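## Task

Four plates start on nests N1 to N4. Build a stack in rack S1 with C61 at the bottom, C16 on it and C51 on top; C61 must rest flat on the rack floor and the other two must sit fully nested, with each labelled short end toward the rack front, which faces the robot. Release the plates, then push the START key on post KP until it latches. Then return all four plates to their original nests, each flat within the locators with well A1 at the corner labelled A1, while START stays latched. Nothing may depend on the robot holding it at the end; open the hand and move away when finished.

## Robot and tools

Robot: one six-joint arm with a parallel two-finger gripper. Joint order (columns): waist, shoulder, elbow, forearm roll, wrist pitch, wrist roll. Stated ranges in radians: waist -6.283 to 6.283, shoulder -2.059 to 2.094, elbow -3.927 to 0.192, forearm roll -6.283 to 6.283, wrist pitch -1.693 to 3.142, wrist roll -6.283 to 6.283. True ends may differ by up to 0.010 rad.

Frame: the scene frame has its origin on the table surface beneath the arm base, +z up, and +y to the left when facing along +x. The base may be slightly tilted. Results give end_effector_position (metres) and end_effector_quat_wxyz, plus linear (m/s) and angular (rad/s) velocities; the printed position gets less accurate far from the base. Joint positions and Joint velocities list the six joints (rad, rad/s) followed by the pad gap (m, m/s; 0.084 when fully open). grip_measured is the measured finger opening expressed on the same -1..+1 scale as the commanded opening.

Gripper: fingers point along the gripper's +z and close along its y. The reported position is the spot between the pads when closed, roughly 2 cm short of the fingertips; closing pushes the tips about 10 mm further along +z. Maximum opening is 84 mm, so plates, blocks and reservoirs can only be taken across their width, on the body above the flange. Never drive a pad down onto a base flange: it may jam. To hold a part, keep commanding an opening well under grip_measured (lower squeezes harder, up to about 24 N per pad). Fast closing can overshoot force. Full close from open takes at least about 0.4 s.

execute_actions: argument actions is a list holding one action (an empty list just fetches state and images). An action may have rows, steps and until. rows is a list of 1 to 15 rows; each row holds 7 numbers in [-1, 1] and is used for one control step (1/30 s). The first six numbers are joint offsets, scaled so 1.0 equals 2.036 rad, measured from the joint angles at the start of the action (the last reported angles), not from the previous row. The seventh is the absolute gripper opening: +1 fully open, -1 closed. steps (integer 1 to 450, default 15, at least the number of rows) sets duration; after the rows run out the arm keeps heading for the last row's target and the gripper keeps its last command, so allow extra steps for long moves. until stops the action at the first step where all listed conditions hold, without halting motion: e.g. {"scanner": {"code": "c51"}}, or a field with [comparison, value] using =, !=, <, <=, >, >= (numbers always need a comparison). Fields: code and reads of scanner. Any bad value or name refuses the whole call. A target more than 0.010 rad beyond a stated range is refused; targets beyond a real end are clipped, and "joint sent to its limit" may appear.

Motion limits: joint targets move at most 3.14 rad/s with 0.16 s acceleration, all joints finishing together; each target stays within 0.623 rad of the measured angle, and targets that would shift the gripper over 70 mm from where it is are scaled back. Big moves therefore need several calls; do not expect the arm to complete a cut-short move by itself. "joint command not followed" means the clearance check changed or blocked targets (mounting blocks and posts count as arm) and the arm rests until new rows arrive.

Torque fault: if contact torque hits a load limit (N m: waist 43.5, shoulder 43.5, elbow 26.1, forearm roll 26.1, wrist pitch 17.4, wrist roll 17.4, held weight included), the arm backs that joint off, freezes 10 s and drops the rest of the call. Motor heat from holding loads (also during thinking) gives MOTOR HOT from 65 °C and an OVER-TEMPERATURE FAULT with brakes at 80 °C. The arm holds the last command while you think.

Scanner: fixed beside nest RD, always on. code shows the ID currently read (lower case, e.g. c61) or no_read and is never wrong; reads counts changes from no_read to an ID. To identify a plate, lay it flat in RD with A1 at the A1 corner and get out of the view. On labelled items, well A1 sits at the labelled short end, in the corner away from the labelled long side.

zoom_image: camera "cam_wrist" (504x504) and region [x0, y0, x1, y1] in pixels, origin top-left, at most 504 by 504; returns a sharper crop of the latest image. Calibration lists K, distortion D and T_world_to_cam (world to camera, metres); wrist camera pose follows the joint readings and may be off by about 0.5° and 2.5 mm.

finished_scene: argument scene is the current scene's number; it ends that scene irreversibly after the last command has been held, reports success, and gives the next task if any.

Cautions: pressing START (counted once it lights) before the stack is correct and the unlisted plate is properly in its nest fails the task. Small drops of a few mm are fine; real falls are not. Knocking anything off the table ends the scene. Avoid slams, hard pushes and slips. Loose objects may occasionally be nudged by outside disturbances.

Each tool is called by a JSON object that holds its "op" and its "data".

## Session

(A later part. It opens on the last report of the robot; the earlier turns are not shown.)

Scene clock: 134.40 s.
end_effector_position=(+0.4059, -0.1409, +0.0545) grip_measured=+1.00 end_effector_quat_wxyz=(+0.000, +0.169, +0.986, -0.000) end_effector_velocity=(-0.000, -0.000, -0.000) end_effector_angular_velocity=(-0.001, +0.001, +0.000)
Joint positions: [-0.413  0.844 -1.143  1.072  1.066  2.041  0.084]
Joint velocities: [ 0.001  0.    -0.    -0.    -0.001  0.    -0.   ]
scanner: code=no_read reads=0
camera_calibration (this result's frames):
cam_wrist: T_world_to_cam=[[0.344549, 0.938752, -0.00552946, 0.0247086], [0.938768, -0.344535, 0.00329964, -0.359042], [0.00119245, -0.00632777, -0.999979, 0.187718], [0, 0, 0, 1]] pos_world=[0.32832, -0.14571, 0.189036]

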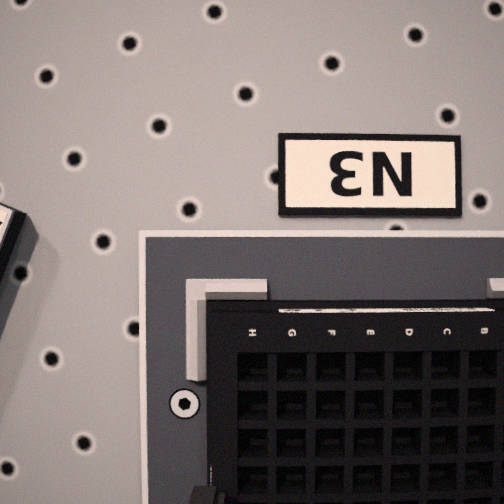

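{"op": "execute_actions", "data": {"actions": [{"rows":[[0.0006,0.0122,-0.014,-0.0005,0.0007,0.01,1]],"steps":15}]}}

{"op": "zoom_image", "data": {"camera": "cam_wrist", "region": [150,400,270,504]}}

Scene clock: 138.33 s.
end_effector_position=(+0.4098, -0.1467, +0.0521) grip_measured=+1.00 end_effector_quat_wxyz=(+0.000, +0.177, +0.984, -0.000) end_effector_velocity=(-0.001, -0.000, -0.000) end_effector_angular_velocity=(+0.000, +0.001, -0.001)
Joint positions: [-0.412  0.868 -1.171  1.071  1.068  2.061  0.084]
Joint velocities: [-0.     0.001  0.    -0.    -0.     0.    -0.   ]
scanner: code=no_read reads=0
camera_calibration (this result's frames):
cam_wrist: T_world_to_cam=[[0.359776, 0.933021, -0.00566538, 0.0217848], [0.933038, -0.359764, 0.00310049, -0.364536], [0.000854622, -0.0064015, -0.999979, 0.185404], [0, 0, 0, 1]] pos_world=[0.33213, -0.150286, 0.186653]

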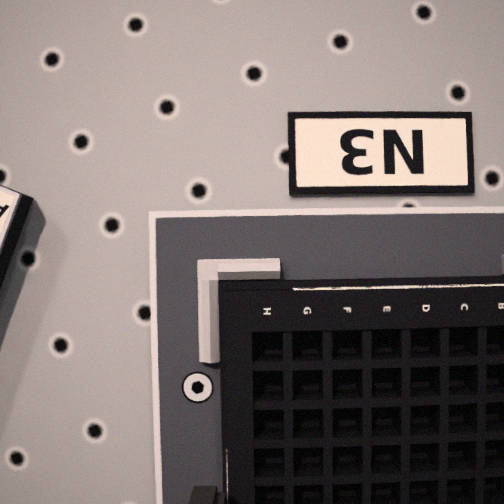

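Region (150, 400, 270, 504) of cam_wrist's 504x504 image, scaled by 4.200, with more detail than that image has; it fills the top 437 rows of this view, and the rest is white.

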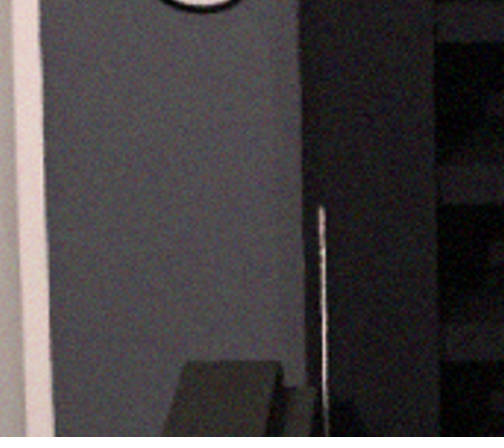

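{"op": "execute_actions", "data": {"actions": [{"rows":[[0.0108,0.0097,-0.0018,0.0128,-0.0063,-0.0064,1]],"steps":20}]}}

{"op": "execute_actions", "data": {"actions": [{"rows":[[0,0,0,0,0,0,0]],"steps":20}]}}

Scene clock: 142.00 s.
end_effector_position=(+0.4094, -0.1477, +0.0399) grip_measured=+1.00 end_effector_quat_wxyz=(-0.000, +0.176, +0.984, -0.000) end_effector_velocity=(-0.000, +0.000, -0.001) end_effector_angular_velocity=(+0.001, +0.000, -0.001)
Joint positions: [-0.39   0.888 -1.175  1.097  1.055  2.048  0.084]
Joint velocities: [0.001 0.001 0.    0.001 0.    0.    0.   ]
scanner: code=no_read reads=0
camera_calibration (this result's frames):
cam_wrist: T_world_to_cam=[[0.358994, 0.933321, -0.00592776, 0.0231505], [0.93334, -0.358987, 0.00231165, -0.364433], [0.0000295206, -0.00636248, -0.99998, 0.17357], [0, 0, 0, 1]] pos_world=[0.331824, -0.151329, 0.174546]

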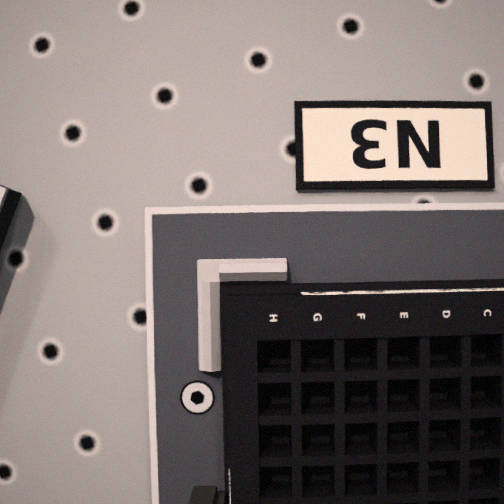

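Scene clock: 142.67 s.
end_effector_position=(+0.4097, -0.1477, +0.0403) grip_measured=+0.94 end_effector_quat_wxyz=(+0.000, +0.176, +0.984, -0.000) end_effector_velocity=(-0.000, -0.000, -0.000) end_effector_angular_velocity=(-0.001, +0.000, -0.000)
Joint positions: [-0.391  0.887 -1.175  1.097  1.055  2.048  0.082]
Joint velocities: [ 0.     0.001 -0.     0.    -0.001  0.     0.   ]
scanner: code=no_read reads=0
camera_calibration (this result's frames):
cam_wrist: T_world_to_cam=[[0.358487, 0.933516, -0.00584545, 0.0232135], [0.933535, -0.358475, 0.00297253, -0.364743], [0.000679459, -0.00652255, -0.999978, 0.173717], [0, 0, 0, 1]] pos_world=[0.33206, -0.151288, 0.174933]

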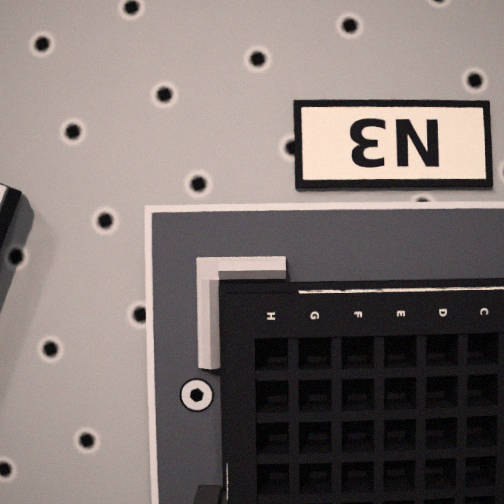

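{"op": "execute_actions", "data": {"actions": [{"rows":[[-0.0103,-0.0093,0.002,-0.0128,0.0064,0.0064,0]],"steps":15}]}}

{"op": "execute_actions", "data": {"actions": [{"rows":[[-0.19,0.002,-0.13,-0.186,0.146,-0.01,0]],"steps":35}]}}

Scene clock: 151.10 s.
end_effector_position=(+0.4091, -0.1465, +0.0513) grip_measured=+0.94 end_effector_quat_wxyz=(-0.001, +0.177, +0.984, +0.000) end_effector_velocity=(+0.004, -0.000, +0.005) end_effector_angular_velocity=(-0.004, -0.008, +0.006)
Joint positions: [-0.411  0.869 -1.171  1.071  1.068  2.061  0.082]
Joint velocities: [-0.005 -0.006 -0.003 -0.001  0.001 -0.001 -0.   ]
scanner: code=no_read reads=0
camera_calibration (this result's frames):
cam_wrist: T_world_to_cam=[[0.360195, 0.932862, -0.00523953, 0.0215997], [0.932877, -0.360194, 0.00109427, -0.363744], [-0.000866446, -0.00528199, -0.999986, 0.185476], [0, 0, 0, 1]] pos_world=[0.331709, -0.150189, 0.185984]

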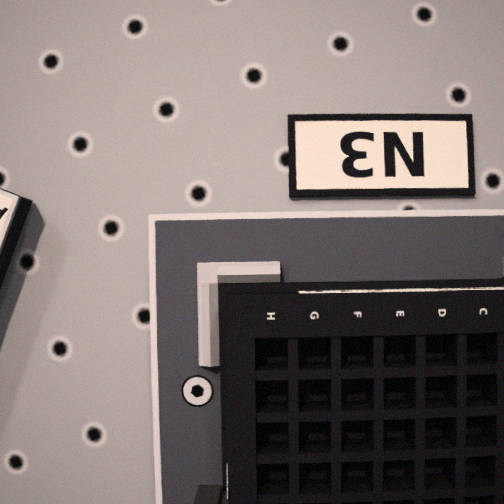

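Scene clock: 152.27 s.
end_effector_position=(+0.3805, -0.2034, +0.2369) grip_measured=+0.94 end_effector_quat_wxyz=(+0.003, +0.119, +0.993, +0.007) end_effector_velocity=(-0.000, -0.000, +0.001) end_effector_angular_velocity=(-0.001, -0.001, -0.000)
Joint positions: [-0.798  0.873 -1.435  0.692  1.365  2.041  0.082]
Joint velocities: [-0.001 -0.001 -0.    -0.    -0.001  0.    -0.   ]
scanner: code=no_read reads=0
camera_calibration (this result's frames):
cam_wrist: T_world_to_cam=[[0.248749, 0.968533, 0.00823454, 0.132405], [0.968529, -0.248806, 0.00679336, -0.350022], [0.0086284, 0.00628555, -0.999943, 0.369477], [0, 0, 0, 1]] pos_world=[0.302883, -0.217648, 0.370744]

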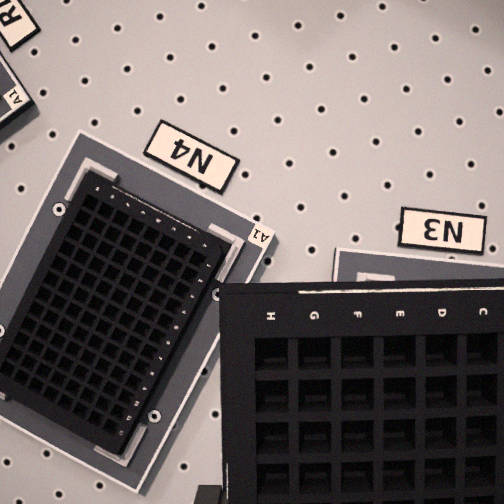

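To R219 then R203'.

{"op": "execute_actions", "data": {"actions": [{"rows":[[0.14,-0.307,0.1994,0.0766,0.0103,-0.005,0]],"steps":40}]}}

{"op": "execute_actions", "data": {"actions": [{"rows":[[0.0126,0.0023,0.0141,0.0123,-0.0152,-0.0064,0]],"steps":20}]}}

Scene clock: 155.33 s.
end_effector_position=(+0.4450, +0.0326, +0.2188) grip_measured=+0.94 end_effector_quat_wxyz=(-0.000, -0.029, +1.000, -0.002) end_effector_velocity=(+0.000, +0.000, -0.000) end_effector_angular_velocity=(+0.001, +0.001, +0.001)
Joint positions: [-0.513  0.248 -1.029  0.848  1.386  2.031  0.082]
Joint velocities: [ 0.    -0.    -0.    -0.     0.001  0.    -0.   ]
scanner: code=no_read reads=0
camera_calibration (this result's frames):
cam_wrist: T_world_to_cam=[[-0.0451243, 0.998942, -0.00884171, 0.0214827], [0.998979, 0.0451412, 0.00172378, -0.375676], [0.00212109, -0.0087549, -0.999959, 0.352735], [0, 0, 0, 1]] pos_world=[0.375514, -0.00141334, 0.353558]

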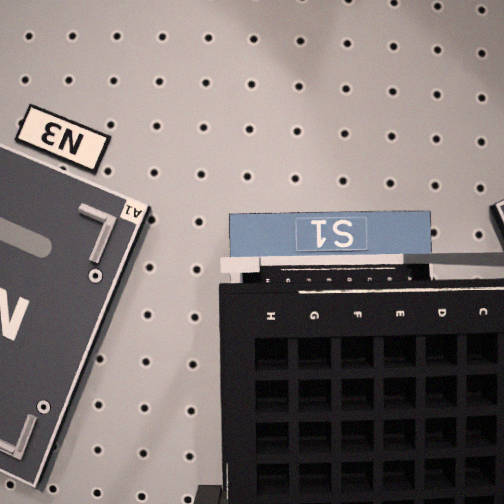

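Scene clock: 156.00 s.
end_effector_position=(+0.4435, +0.0321, +0.2028) grip_measured=+0.94 end_effector_quat_wxyz=(+0.000, -0.028, +1.000, +0.001) end_effector_velocity=(-0.000, +0.000, -0.000) end_effector_angular_velocity=(+0.001, +0.001, -0.000)
Joint positions: [-0.487  0.253 -1.001  0.873  1.355  2.018  0.082]
Joint velocities: [ 0.     0.     0.    -0.     0.001  0.    -0.   ]
scanner: code=no_read reads=0
camera_calibration (this result's frames):
cam_wrist: T_world_to_cam=[[-0.043416, 0.999051, -0.00343106, 0.0199039], [0.999052, 0.0434267, 0.00313527, -0.374397], [0.0032813, -0.00329168, -0.999989, 0.336096], [0, 0, 0, 1]] pos_world=[0.373803, -0.00251989, 0.337334]

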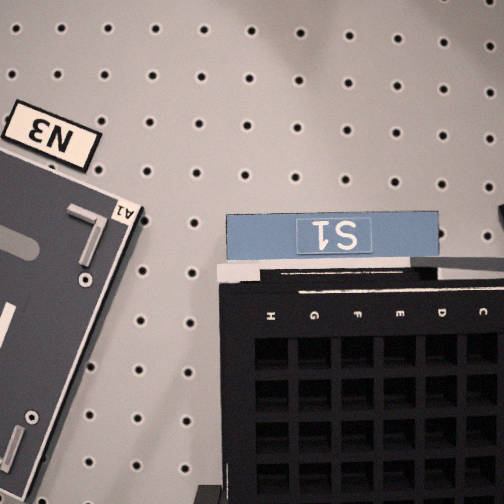

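{"op": "execute_actions", "data": {"actions": [{"rows":[[0.0007,0.0014,-0.0024,0.0002,0.0003,0.0011,0]],"steps":12}]}}

{"op": "execute_actions", "data": {"actions": [{"rows":[[0.0117,0.0017,0.0092,0.0093,-0.0128,-0.004,0]],"steps":20}]}}

Scene clock: 162.73 s.
end_effector_position=(+0.4449, +0.0322, +0.2029) grip_measured=+0.94 end_effector_quat_wxyz=(+0.000, -0.028, +1.000, +0.001) end_effector_velocity=(+0.000, +0.000, +0.000) end_effector_angular_velocity=(-0.000, +0.000, +0.000)
Joint positions: [-0.486  0.256 -1.005  0.873  1.356  2.02   0.082]
Joint velocities: [-0.  0. -0. -0.  0.  0.  0.]
scanner: code=no_read reads=0
camera_calibration (this result's frames):
cam_wrist: T_world_to_cam=[[-0.0434134, 0.999051, -0.00343989, 0.0198964], [0.999052, 0.0434236, 0.00295957, -0.375768], [0.00310613, -0.00330815, -0.99999, 0.336219], [0, 0, 0, 1]] pos_world=[0.375231, -0.00244807, 0.337396]

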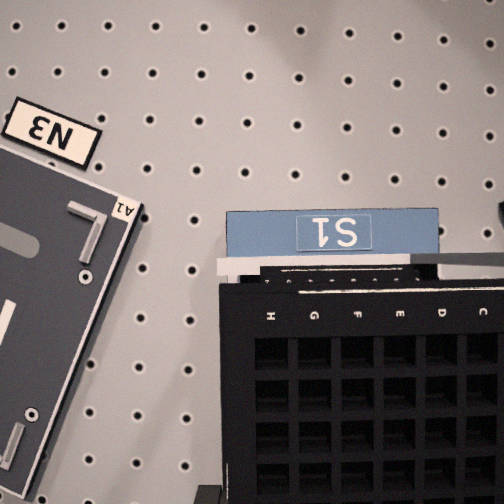

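Scene clock: 163.40 s.
end_effector_position=(+0.4454, +0.0324, +0.1908) grip_measured=+0.94 end_effector_quat_wxyz=(+0.001, -0.029, +1.000, +0.001) end_effector_velocity=(-0.001, -0.000, -0.001) end_effector_angular_velocity=(+0.001, +0.002, -0.002)
Joint positions: [-0.462  0.259 -0.988  0.893  1.329  2.012  0.082]
Joint velocities: [ 0.001  0.001  0.002  0.    -0.001 -0.     0.   ]
scanner: code=no_read reads=0
camera_calibration (this result's frames):
cam_wrist: T_world_to_cam=[[-0.0450221, 0.998977, -0.00413144, 0.0204737], [0.998978, 0.0450376, 0.00374351, -0.37632], [0.00392576, -0.00395868, -0.999984, 0.323815], [0, 0, 0, 1]] pos_world=[0.375586, -0.00222235, 0.325304]

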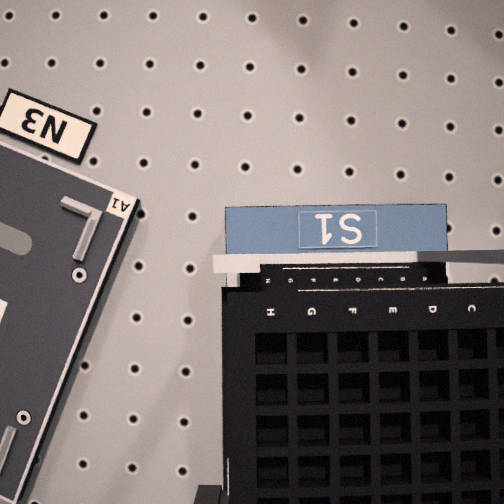

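{"op": "execute_actions", "data": {"actions": [{"rows":[[-0.0012,-0.0023,0.004,-0.0004,-0.0004,-0.0018,0]],"steps":15}]}}

{"op": "execute_actions", "data": {"actions": [{"rows":[[0.006,0.001,0.0045,0.0047,-0.0064,-0.002,0]],"steps":15}]}}

Scene clock: 165.30 s.
end_effector_position=(+0.4423, +0.0323, +0.1901) grip_measured=+0.94 end_effector_quat_wxyz=(-0.000, -0.028, +1.000, +0.001) end_effector_velocity=(+0.001, -0.001, +0.003) end_effector_angular_velocity=(-0.005, -0.004, +0.001)
Joint positions: [-0.464  0.255 -0.978  0.892  1.329  2.008  0.082]
Joint velocities: [-0.004 -0.002 -0.002 -0.002 -0.002  0.001  0.   ]
scanner: code=no_read reads=0
camera_calibration (this result's frames):
cam_wrist: T_world_to_cam=[[-0.043952, 0.99903, -0.00274525, 0.0196983], [0.999031, 0.0439581, 0.00221431, -0.372941], [0.00233283, -0.00264526, -0.999994, 0.323802], [0, 0, 0, 1]] pos_world=[0.37269, -0.00242886, 0.32468]

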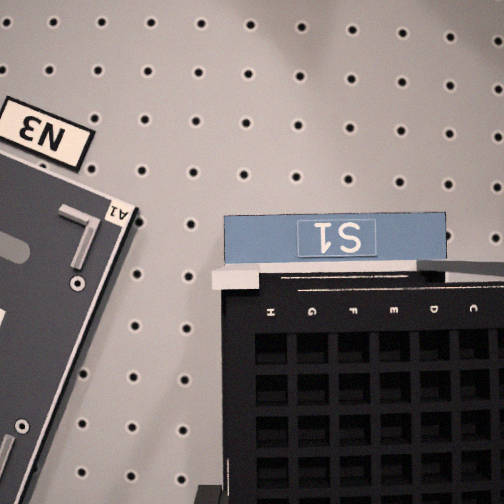

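Scene clock: 165.80 s.
end_effector_position=(+0.4421, +0.0325, +0.1839) grip_measured=+0.94 end_effector_quat_wxyz=(-0.000, -0.029, +1.000, +0.001) end_effector_velocity=(+0.000, -0.000, +0.000) end_effector_angular_velocity=(-0.000, -0.001, -0.000)
Joint positions: [-0.452  0.257 -0.969  0.901  1.316  2.004  0.082]
Joint velocities: [-0.     0.    -0.     0.001 -0.     0.     0.   ]
scanner: code=no_read reads=0
camera_calibration (this result's frames):
cam_wrist: T_world_to_cam=[[-0.0444076, 0.99901, -0.00273281, 0.0196858], [0.999012, 0.0444123, 0.00168743, -0.372681], [0.00180713, -0.00265517, -0.999995, 0.317768], [0, 0, 0, 1]] pos_world=[0.372613, -0.00227091, 0.318449]

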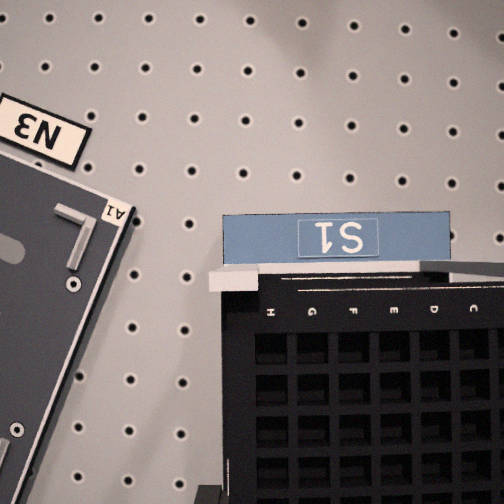

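{"op": "execute_actions", "data": {"actions": [{"rows":[[0.0177,0.0043,0.010,0.0147,-0.0192,-0.0051,0]],"steps":20}]}}

{"op": "execute_actions", "data": {"actions": [{"rows":[[0.0359,0.0132,0.0173,0.0329,-0.0349,-0.0136,0]],"steps":25}]}}

{"op": "execute_actions", "data": {"actions": [{"rows":[[0.0298,0.0142,0.0091,0.0294,-0.0263,-0.0122,0]],"steps":25}]}}

Scene clock: 169.07 s.
end_effector_position=(+0.4432, +0.0325, +0.1665) grip_measured=+0.94 end_effector_quat_wxyz=(+0.000, -0.029, +1.000, +0.000) end_effector_velocity=(+0.000, +0.000, +0.000) end_effector_angular_velocity=(-0.001, -0.000, +0.001)
Joint positions: [-0.416  0.266 -0.949  0.931  1.277  1.994  0.082]
Joint velocities: [ 0.    -0.    -0.     0.    -0.001 -0.    -0.   ]
scanner: code=no_read reads=0
camera_calibration (this result's frames):
cam_wrist: T_world_to_cam=[[-0.0453852, 0.998954, -0.00549266, 0.0205797], [0.998965, 0.0454006, 0.00271929, -0.37395], [0.00296582, -0.00536356, -0.999981, 0.299968], [0, 0, 0, 1]] pos_world=[0.373607, -0.00197178, 0.301092]

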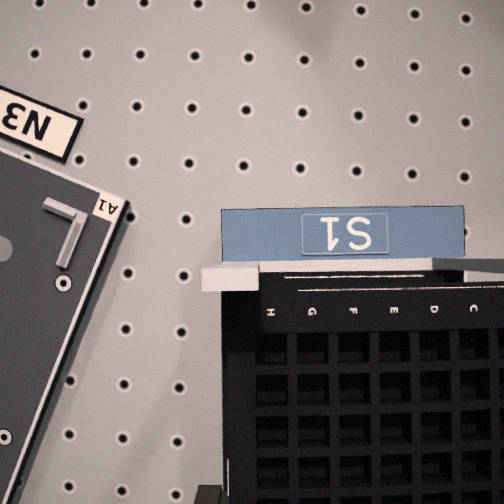

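Scene clock: 169.90 s.
end_effector_position=(+0.4432, +0.0325, +0.1303) grip_measured=+0.94 end_effector_quat_wxyz=(-0.000, -0.029, +1.000, +0.000) end_effector_velocity=(-0.000, +0.000, -0.000) end_effector_angular_velocity=(+0.001, +0.001, +0.000)
Joint positions: [-0.343  0.292 -0.914  0.998  1.206  1.966  0.082]
Joint velocities: [ 0.     0.     0.     0.     0.001 -0.001 -0.   ]
scanner: code=no_read reads=0
camera_calibration (this result's frames):
cam_wrist: T_world_to_cam=[[-0.0458944, 0.998935, -0.00479611, 0.0204636], [0.998943, 0.0459068, 0.00252067, -0.373753], [0.00273816, -0.00467535, -0.999985, 0.263905], [0, 0, 0, 1]] pos_world=[0.373575, -0.00205011, 0.264941]

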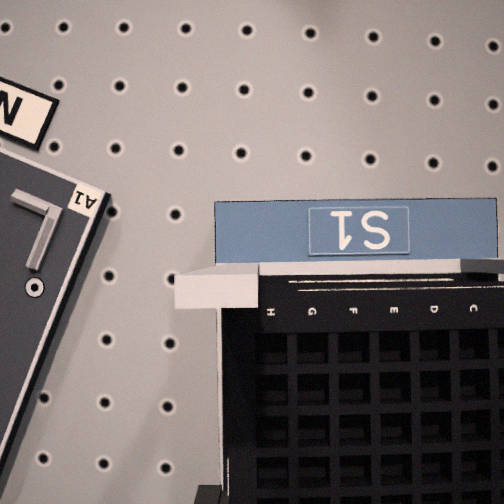

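Scene clock: 170.73 s.
end_effector_position=(+0.4431, +0.0326, +0.1013) grip_measured=+0.94 end_effector_quat_wxyz=(+0.000, -0.029, +1.000, +0.000) end_effector_velocity=(-0.001, -0.000, -0.000) end_effector_angular_velocity=(+0.000, +0.002, -0.001)
Joint positions: [-0.282  0.321 -0.895  1.058  1.153  1.941  0.082]
Joint velocities: [ 0.    -0.     0.002 -0.001  0.     0.    -0.   ]
scanner: code=no_read reads=0
camera_calibration (this result's frames):
cam_wrist: T_world_to_cam=[[-0.0458244, 0.998939, -0.00457916, 0.0202486], [0.998945, 0.0458368, 0.00265859, -0.373604], [0.00286567, -0.0044525, -0.999986, 0.234814], [0, 0, 0, 1]] pos_world=[0.373465, -0.0020568, 0.235897]

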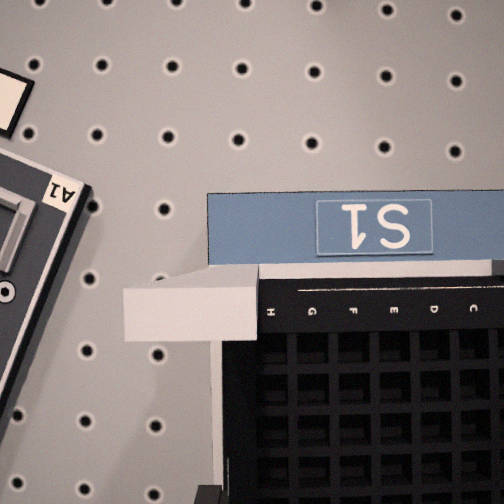

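{"op": "execute_actions", "data": {"actions": [{"rows":[[0.0177,0.0100,0.0032,0.0183,-0.0146,-0.0077,0]],"steps":25}]}}

Scene clock: 172.33 s.
end_effector_position=(+0.4431, +0.0324, +0.0844) grip_measured=+0.94 end_effector_quat_wxyz=(+0.000, -0.029, +1.000, +0.000) end_effector_velocity=(+0.000, +0.000, -0.000) end_effector_angular_velocity=(+0.000, -0.000, +0.001)
Joint positions: [-0.246  0.342 -0.889  1.095  1.123  1.926  0.082]
Joint velocities: [ 0.     0.    -0.     0.001  0.    -0.001  0.   ]
scanner: code=no_read reads=0
camera_calibration (this result's frames):
cam_wrist: T_world_to_cam=[[-0.0456147, 0.998948, -0.00476761, 0.0202588], [0.998954, 0.0456289, 0.0029254, -0.373582], [0.00313987, -0.00462918, -0.999984, 0.217734], [0, 0, 0, 1]] pos_world=[0.373432, -0.00218345, 0.21892]

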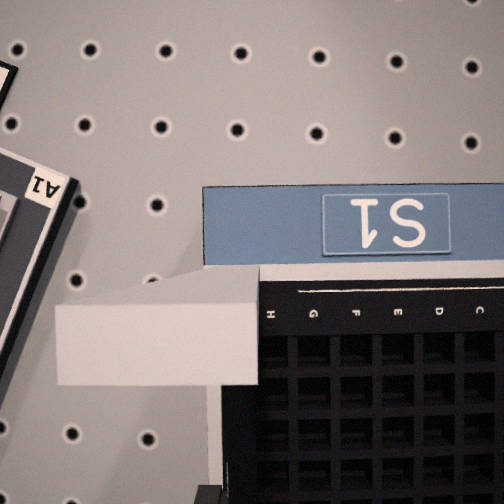

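2 mm more, then open.

{"op": "execute_actions", "data": {"actions": [{"rows":[[0.0021,0.0012,0.0003,0.0022,-0.0017,-0.0009,0]],"steps":12}]}}

{"op": "execute_actions", "data": {"actions": [{"rows":[[0,0,0,0,0,0,1]],"steps":15}]}}

Scene clock: 173.67 s.
end_effector_position=(+0.4433, +0.0323, +0.0825) grip_measured=+0.94 end_effector_quat_wxyz=(+0.000, -0.029, +1.000, +0.000) end_effector_velocity=(-0.000, +0.000, -0.000) end_effector_angular_velocity=(+0.001, +0.000, -0.001)
Joint positions: [-0.242  0.344 -0.889  1.1    1.119  1.924  0.082]
Joint velocities: [0.    0.    0.001 0.001 0.001 0.    0.   ]
scanner: code=no_read reads=0
camera_calibration (this result's frames):
cam_wrist: T_world_to_cam=[[-0.045826, 0.998936, -0.00520468, 0.0204365], [0.998943, 0.0458441, 0.00341036, -0.373824], [0.00364533, -0.00504289, -0.999981, 0.215684], [0, 0, 0, 1]] pos_world=[0.37358, -0.00218939, 0.217061]

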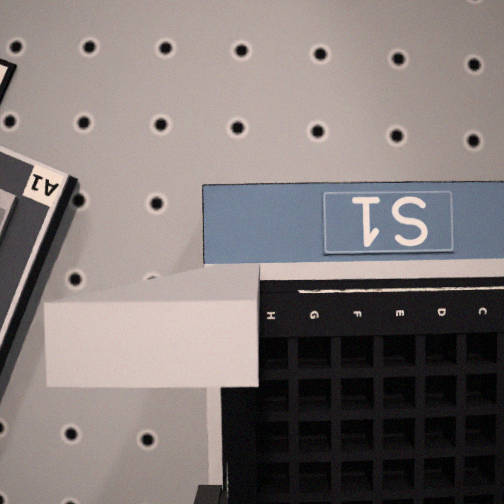

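Scene clock: 174.17 s.
end_effector_position=(+0.4432, +0.0323, +0.0824) grip_measured=+1.00 end_effector_quat_wxyz=(+0.000, -0.029, +1.000, +0.000) end_effector_velocity=(+0.000, +0.000, +0.001) end_effector_angular_velocity=(-0.001, -0.001, +0.001)
Joint positions: [-0.242  0.344 -0.888  1.1    1.119  1.924  0.084]
Joint velocities: [-0.001 -0.001 -0.    -0.     0.     0.    -0.   ]
scanner: code=no_read reads=0
camera_calibration (this result's frames):
cam_wrist: T_world_to_cam=[[-0.0456623, 0.998944, -0.00505121, 0.0203521], [0.998951, 0.0456785, 0.00313598, -0.373678], [0.0033634, -0.00490272, -0.999982, 0.215684], [0, 0, 0, 1]] pos_world=[0.37349, -0.00220415, 0.216955]

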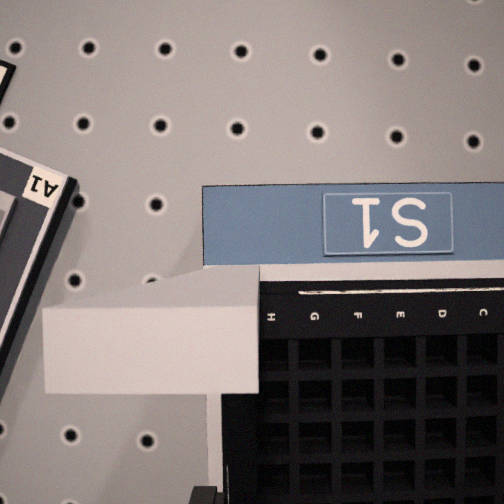

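{"op": "execute_actions", "data": {"actions": [{"rows":[[-0.0496,-0.0255,-0.0125,-0.05,0.0427,0.0206,1]],"steps":20}]}}

{"op": "execute_actions", "data": {"actions": [{"rows":[[-0.095,-0.024,-0.064,-0.083,0.099,0.033,1]],"steps":25}]}}

{"op": "execute_actions", "data": {"actions": [{"rows":[[0.03,-0.316,0.15,0.02,0.085,-0.05,1]],"steps":30}]}}

Scene clock: 180.13 s.
end_effector_position=(+0.4432, +0.0326, +0.1303) grip_measured=+1.00 end_effector_quat_wxyz=(-0.000, -0.030, +1.000, +0.000) end_effector_velocity=(+0.000, -0.000, +0.001) end_effector_angular_velocity=(-0.001, -0.001, +0.001)
Joint positions: [-0.343  0.292 -0.914  0.998  1.206  1.966  0.084]
Joint velocities: [-0.002 -0.001 -0.001 -0.001  0.    -0.     0.   ]
scanner: code=no_read reads=0
camera_calibration (this result's frames):
cam_wrist: T_world_to_cam=[[-0.0465955, 0.998902, -0.00482672, 0.0206949], [0.99891, 0.0466076, 0.00243611, -0.37379], [0.0026584, -0.00470795, -0.999985, 0.26393], [0, 0, 0, 1]] pos_world=[0.373645, -0.00200815, 0.264936]

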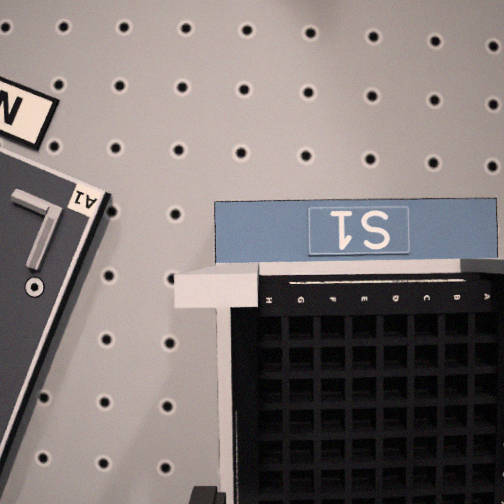

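Scene clock: 180.97 s.
end_effector_position=(+0.4433, +0.0314, +0.2307) grip_measured=+1.00 end_effector_quat_wxyz=(-0.000, -0.030, +1.000, -0.004) end_effector_velocity=(+0.001, -0.000, +0.001) end_effector_angular_velocity=(-0.003, -0.003, +0.001)
Joint positions: [-0.536  0.244 -1.044  0.829  1.408  2.033  0.084]
Joint velocities: [-0.002 -0.001 -0.002 -0.    -0.001  0.     0.   ]
scanner: code=no_read reads=0
camera_calibration (this result's frames):
cam_wrist: T_world_to_cam=[[-0.0467424, 0.998821, -0.0131244, 0.0243407], [0.998904, 0.0467685, 0.00168977, -0.3739], [0.00230159, -0.013031, -0.999912, 0.364727], [0, 0, 0, 1]] pos_world=[0.373789, -0.00207254, 0.365646]

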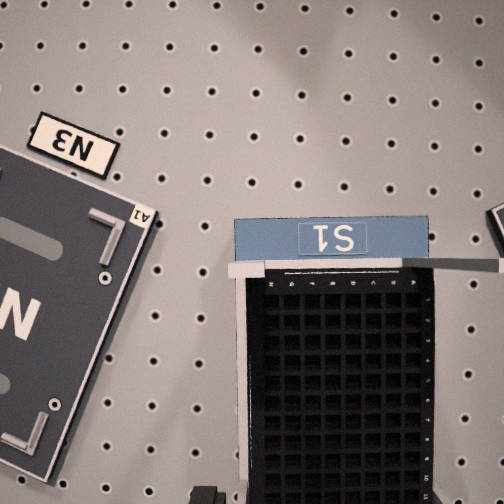

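Scene clock: 181.97 s.
end_effector_position=(+0.3809, +0.2152, +0.2464) grip_measured=+1.00 end_effector_quat_wxyz=(+0.014, -0.221, +0.975, -0.004) end_effector_velocity=(-0.000, +0.001, +0.000) end_effector_angular_velocity=(-0.001, -0.001, +0.003)
Joint positions: [-0.475 -0.399 -0.738  0.87   1.581  1.931  0.084]
Joint velocities: [ 0.001 -0.004  0.001 -0.     0.001  0.     0.   ]
scanner: code=no_read reads=0
camera_calibration (this result's frames):
cam_wrist: T_world_to_cam=[[-0.419679, 0.907484, -0.0185242, 0.00114257], [0.907049, 0.42006, 0.0284943, -0.372107], [0.0336393, -0.00484388, -0.999422, 0.369147], [0, 0, 0, 1]] pos_world=[0.325581, 0.157058, 0.379558]

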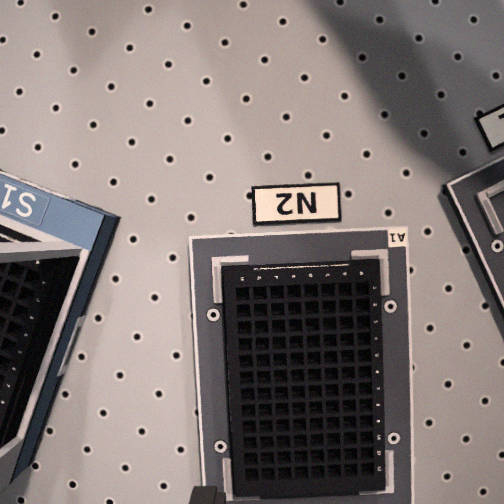

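{"op": "execute_actions", "data": {"actions": [{"rows":[[0.269,0.0874,0.099,0.164,-0.2706,-0.057,1]],"steps":40}]}}

Scene clock: 184.13 s.
end_effector_position=(+0.3841, +0.2026, +0.0542) grip_measured=+1.00 end_effector_quat_wxyz=(+0.000, -0.236, +0.972, -0.000) end_effector_velocity=(+0.000, +0.000, +0.000) end_effector_angular_velocity=(+0.000, -0.001, +0.001)
Joint positions: [ 0.073 -0.221 -0.537  1.204  1.03   1.815  0.084]
Joint velocities: [ 0.     0.    -0.001  0.001 -0.    -0.     0.   ]
scanner: code=no_read reads=0
camera_calibration (this result's frames):
cam_wrist: T_world_to_cam=[[-0.446478, 0.894775, -0.00599738, 0.0225359], [0.894781, 0.446498, 0.00262105, -0.363571], [0.00502307, -0.0041961, -0.999979, 0.187772], [0, 0, 0, 1]] pos_world=[0.334434, 0.142957, 0.188856]

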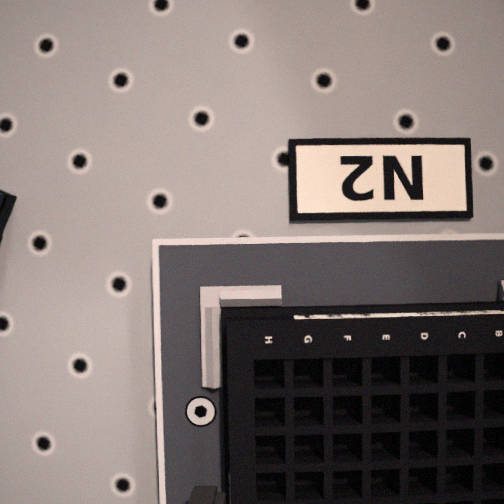

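{"op": "execute_actions", "data": {"actions": [{"rows":[[0.0044,0.0089,-0.0106,0.0016,-0.0023,0.0033,1]],"steps":15}]}}

{"op": "zoom_image", "data": {"camera": "cam_wrist", "region": [150,400,270,504]}}

Scene clock: 188.23 s.
end_effector_position=(+0.3904, +0.2048, +0.0521) grip_measured=+1.00 end_effector_quat_wxyz=(+0.000, -0.235, +0.972, -0.000) end_effector_velocity=(-0.001, -0.000, -0.000) end_effector_angular_velocity=(+0.000, +0.001, -0.001)
Joint positions: [ 0.082 -0.203 -0.558  1.207  1.025  1.822  0.084]
Joint velocities: [ 0.     0.     0.001  0.     0.     0.    -0.   ]
scanner: code=no_read reads=0
camera_calibration (this result's frames):
cam_wrist: T_world_to_cam=[[-0.446102, 0.894961, -0.00614714, 0.0232034], [0.894967, 0.446123, 0.00269909, -0.370125], [0.00515797, -0.00429742, -0.999977, 0.185578], [0, 0, 0, 1]] pos_world=[0.340643, 0.145153, 0.186716]

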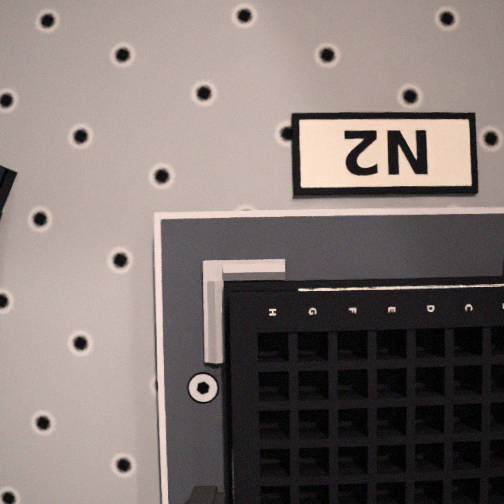

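Region (150, 400, 270, 504) of cam_wrist's 504x504 image, scaled by 4.200, with more detail than that image has; it fills the top 437 rows of this view, and the rest is white.

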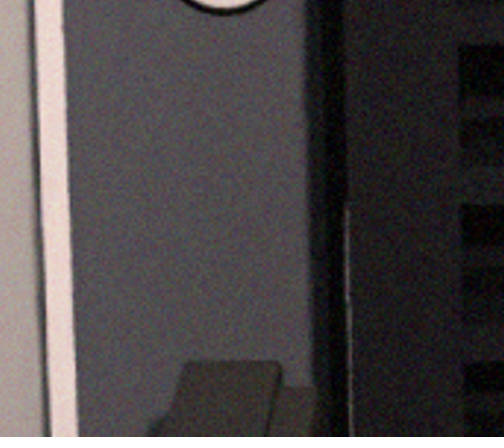

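{"op": "execute_actions", "data": {"actions": [{"rows":[[0.0179,0.0108,-0.0009,0.0163,-0.0148,-0.0061,1]],"steps":20}]}}

{"op": "execute_actions", "data": {"actions": [{"rows":[[0,0,0,0,0,0,0]],"steps":20}]}}

Scene clock: 192.13 s.
end_effector_position=(+0.3904, +0.2057, +0.0400) grip_measured=+1.00 end_effector_quat_wxyz=(+0.000, -0.236, +0.972, -0.000) end_effector_velocity=(-0.000, -0.000, +0.000) end_effector_angular_velocity=(-0.000, -0.000, -0.001)
Joint positions: [ 0.118 -0.181 -0.56   1.24   0.995  1.809  0.084]
Joint velocities: [-0. -0.  0. -0. -0.  0.  0.]
scanner: code=no_read reads=0
camera_calibration (this result's frames):
cam_wrist: T_world_to_cam=[[-0.446284, 0.894871, -0.00602449, 0.022362], [0.894876, 0.446305, 0.00276494, -0.370528], [0.00516302, -0.00415722, -0.999978, 0.173423], [0, 0, 0, 1]] pos_world=[0.340661, 0.146078, 0.174578]

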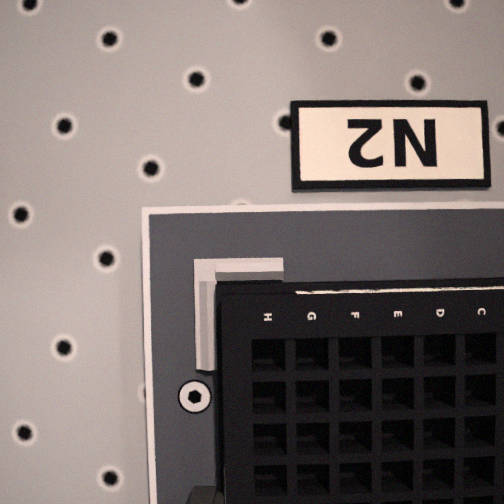

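Scene clock: 192.80 s.
end_effector_position=(+0.3906, +0.2057, +0.0402) grip_measured=+0.94 end_effector_quat_wxyz=(+0.000, -0.236, +0.972, -0.000) end_effector_velocity=(-0.000, -0.000, -0.000) end_effector_angular_velocity=(-0.000, +0.000, -0.000)
Joint positions: [ 0.118 -0.181 -0.56   1.24   0.995  1.809  0.082]
Joint velocities: [ 0.     0.     0.     0.    -0.001  0.     0.   ]
scanner: code=no_read reads=0
camera_calibration (this result's frames):
cam_wrist: T_world_to_cam=[[-0.446349, 0.894835, -0.00654627, 0.0225577], [0.894841, 0.446375, 0.00315166, -0.370658], [0.0057423, -0.00445113, -0.999974, 0.173449], [0, 0, 0, 1]] pos_world=[0.340753, 0.146039, 0.17476]

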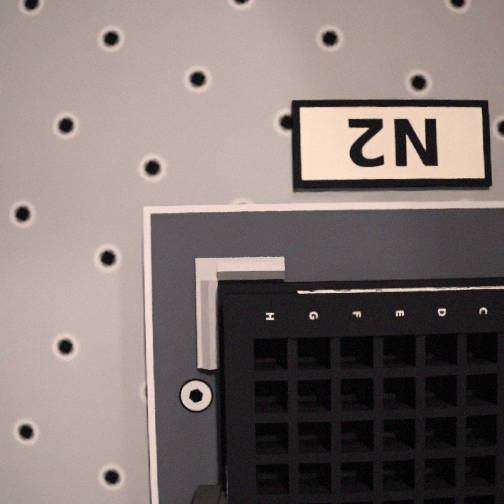

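{"op": "execute_actions", "data": {"actions": [{"rows":[[-0.0179,-0.0108,0.0009,-0.0163,0.0148,0.0061,0]],"steps":18}]}}

{"op": "execute_actions", "data": {"actions": [{"rows":[[-0.2735,-0.0963,-0.0884,-0.1655,0.273,0.0535,0]],"steps":40}]}}

{"op": "execute_actions", "data": {"actions": [{"rows":[[-0.03,0.316,-0.15,-0.02,-0.085,0.05,0]],"steps":40}]}}

Scene clock: 195.33 s.
end_effector_position=(+0.3905, +0.2048, +0.0522) grip_measured=+0.94 end_effector_quat_wxyz=(+0.000, -0.235, +0.972, -0.000) end_effector_velocity=(+0.001, -0.000, +0.001) end_effector_angular_velocity=(-0.001, -0.003, -0.001)
Joint positions: [ 0.081 -0.203 -0.559  1.207  1.025  1.822  0.082]
Joint velocities: [-0.002 -0.001 -0.     0.    -0.001  0.    -0.   ]
scanner: code=no_read reads=0
camera_calibration (this result's frames):
cam_wrist: T_world_to_cam=[[-0.446255, 0.894884, -0.00633936, 0.0233179], [0.89489, 0.446278, 0.00288651, -0.370235], [0.00541221, -0.0043849, -0.999976, 0.185569], [0, 0, 0, 1]] pos_world=[0.340721, 0.145175, 0.186781]

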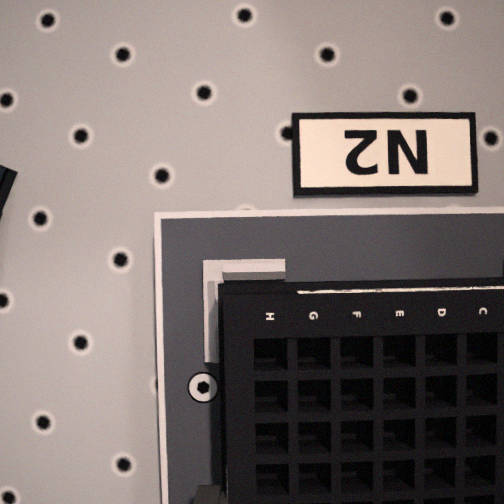

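Scene clock: 196.67 s.
end_effector_position=(+0.3809, +0.2152, +0.2465) grip_measured=+0.94 end_effector_quat_wxyz=(+0.014, -0.222, +0.975, -0.004) end_effector_velocity=(+0.000, +0.000, +0.000) end_effector_angular_velocity=(-0.001, -0.001, +0.001)
Joint positions: [-0.475 -0.399 -0.738  0.87   1.581  1.931  0.082]
Joint velocities: [-0.     0.    -0.001 -0.    -0.    -0.     0.   ]
scanner: code=no_read reads=0
camera_calibration (this result's frames):
cam_wrist: T_world_to_cam=[[-0.420046, 0.907311, -0.0186449, 0.00134168], [0.906865, 0.420433, 0.0288636, -0.372254], [0.0340272, -0.00478433, -0.999409, 0.369096], [0, 0, 0, 1]] pos_world=[0.325588, 0.157056, 0.379647]

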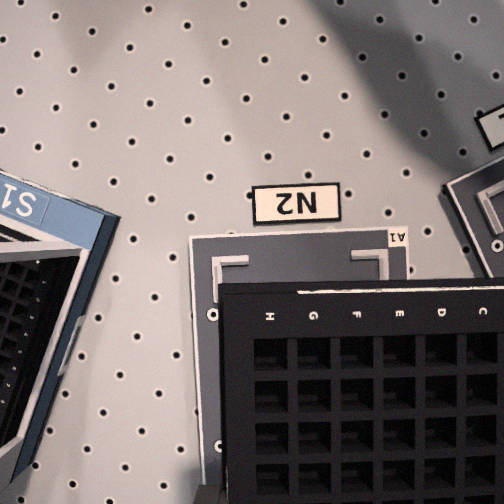

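Scene clock: 198.00 s.
end_effector_position=(+0.4432, +0.0313, +0.2308) grip_measured=+0.94 end_effector_quat_wxyz=(-0.000, -0.030, +1.000, -0.004) end_effector_velocity=(-0.001, +0.000, -0.000) end_effector_angular_velocity=(+0.002, +0.001, -0.001)
Joint positions: [-0.536  0.244 -1.044  0.829  1.408  2.033  0.082]
Joint velocities: [ 0.     0.     0.001 -0.     0.001 -0.     0.   ]
scanner: code=no_read reads=0
camera_calibration (this result's frames):
cam_wrist: T_world_to_cam=[[-0.0466282, 0.998829, -0.0128881, 0.0244203], [0.998909, 0.0466572, 0.00195594, -0.3739], [0.00255498, -0.0127829, -0.999915, 0.364633], [0, 0, 0, 1]] pos_world=[0.373699, -0.00228551, 0.365648]

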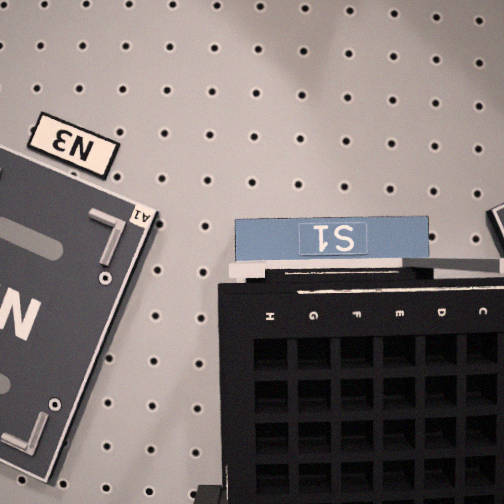

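{"op": "execute_actions", "data": {"actions": [{"rows":[[0.0282,0.0055,0.0234,0.0247,-0.0302,-0.0083,0]],"steps":25}]}}

{"op": "zoom_image", "data": {"camera": "cam_wrist", "region": [190,240,310,320]}}

Scene clock: 200.43 s.
end_effector_position=(+0.4442, +0.0320, +0.1988) grip_measured=+0.94 end_effector_quat_wxyz=(+0.000, -0.028, +1.000, +0.001) end_effector_velocity=(+0.000, +0.000, +0.000) end_effector_angular_velocity=(-0.001, -0.001, +0.001)
Joint positions: [-0.479  0.255 -0.996  0.879  1.346  2.016  0.082]
Joint velocities: [ 0.    -0.    -0.001  0.    -0.001  0.    -0.   ]
scanner: code=no_read reads=0
camera_calibration (this result's frames):
cam_wrist: T_world_to_cam=[[-0.0439993, 0.999024, -0.00394672, 0.0203515], [0.999025, 0.0440132, 0.00351579, -0.375114], [0.00368607, -0.00378818, -0.999986, 0.33195], [0, 0, 0, 1]] pos_world=[0.37442, -0.00256415, 0.333345]

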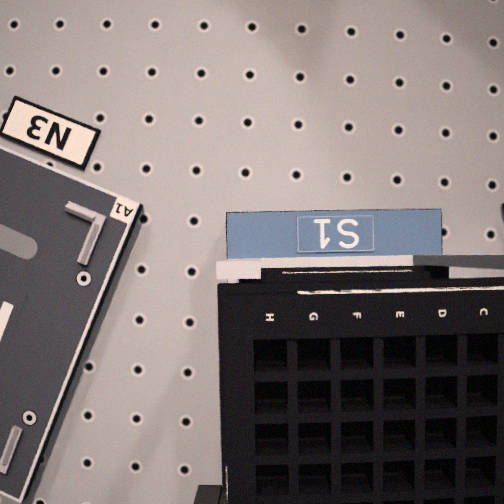

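Region (190, 240, 310, 320) of cam_wrist's 504x504 image, scaled by 4.200, with more detail than that image has.

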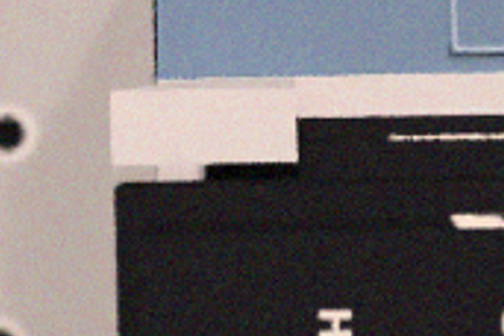

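{"op": "execute_actions", "data": {"actions": [{"rows":[[0.0001,-0.0009,0.0008,-0.0001,0,0,0]],"steps":8}]}}

{"op": "execute_actions", "data": {"actions": [{"rows":[[0.006,0.001,0.0045,0.0047,-0.0064,-0.002,0]],"steps":15}]}}

Scene clock: 203.80 s.
end_effector_position=(+0.4439, +0.0324, +0.1988) grip_measured=+0.94 end_effector_quat_wxyz=(+0.000, -0.029, +1.000, +0.001) end_effector_velocity=(+0.000, -0.000, -0.000) end_effector_angular_velocity=(+0.000, -0.000, -0.000)
Joint positions: [-0.479  0.253 -0.995  0.879  1.346  2.016  0.082]
Joint velocities: [ 0.     0.001 -0.001  0.    -0.    -0.    -0.   ]
scanner: code=no_read reads=0
camera_calibration (this result's frames):
cam_wrist: T_world_to_cam=[[-0.0443364, 0.999008, -0.00410852, 0.0201054], [0.999011, 0.04435, 0.00327774, -0.374762], [0.0034567, -0.00395913, -0.999986, 0.332037], [0, 0, 0, 1]] pos_world=[0.374135, -0.0021502, 0.333344]

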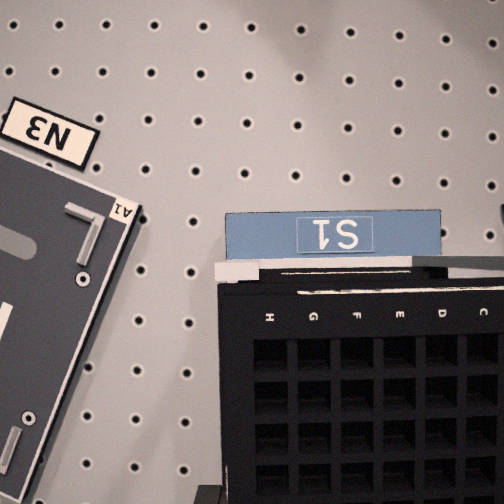

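Scene clock: 204.30 s.
end_effector_position=(+0.4439, +0.0326, +0.1925) grip_measured=+0.94 end_effector_quat_wxyz=(+0.000, -0.029, +1.000, +0.001) end_effector_velocity=(-0.001, +0.000, -0.001) end_effector_angular_velocity=(+0.002, +0.002, -0.001)
Joint positions: [-0.467  0.255 -0.986  0.889  1.333  2.012  0.082]
Joint velocities: [ 0.    -0.     0.002 -0.     0.001  0.    -0.   ]
scanner: code=no_read reads=0
camera_calibration (this result's frames):
cam_wrist: T_world_to_cam=[[-0.0450116, 0.998978, -0.0040044, 0.0202078], [0.998981, 0.0450238, 0.0030198, -0.374759], [0.00319701, -0.00386439, -0.999987, 0.325877], [0, 0, 0, 1]] pos_world=[0.374245, -0.00205475, 0.327086]

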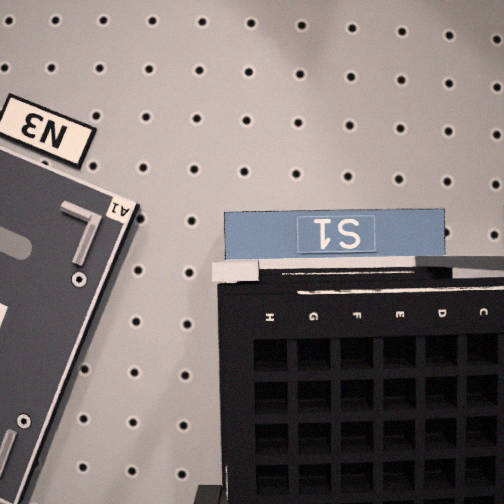

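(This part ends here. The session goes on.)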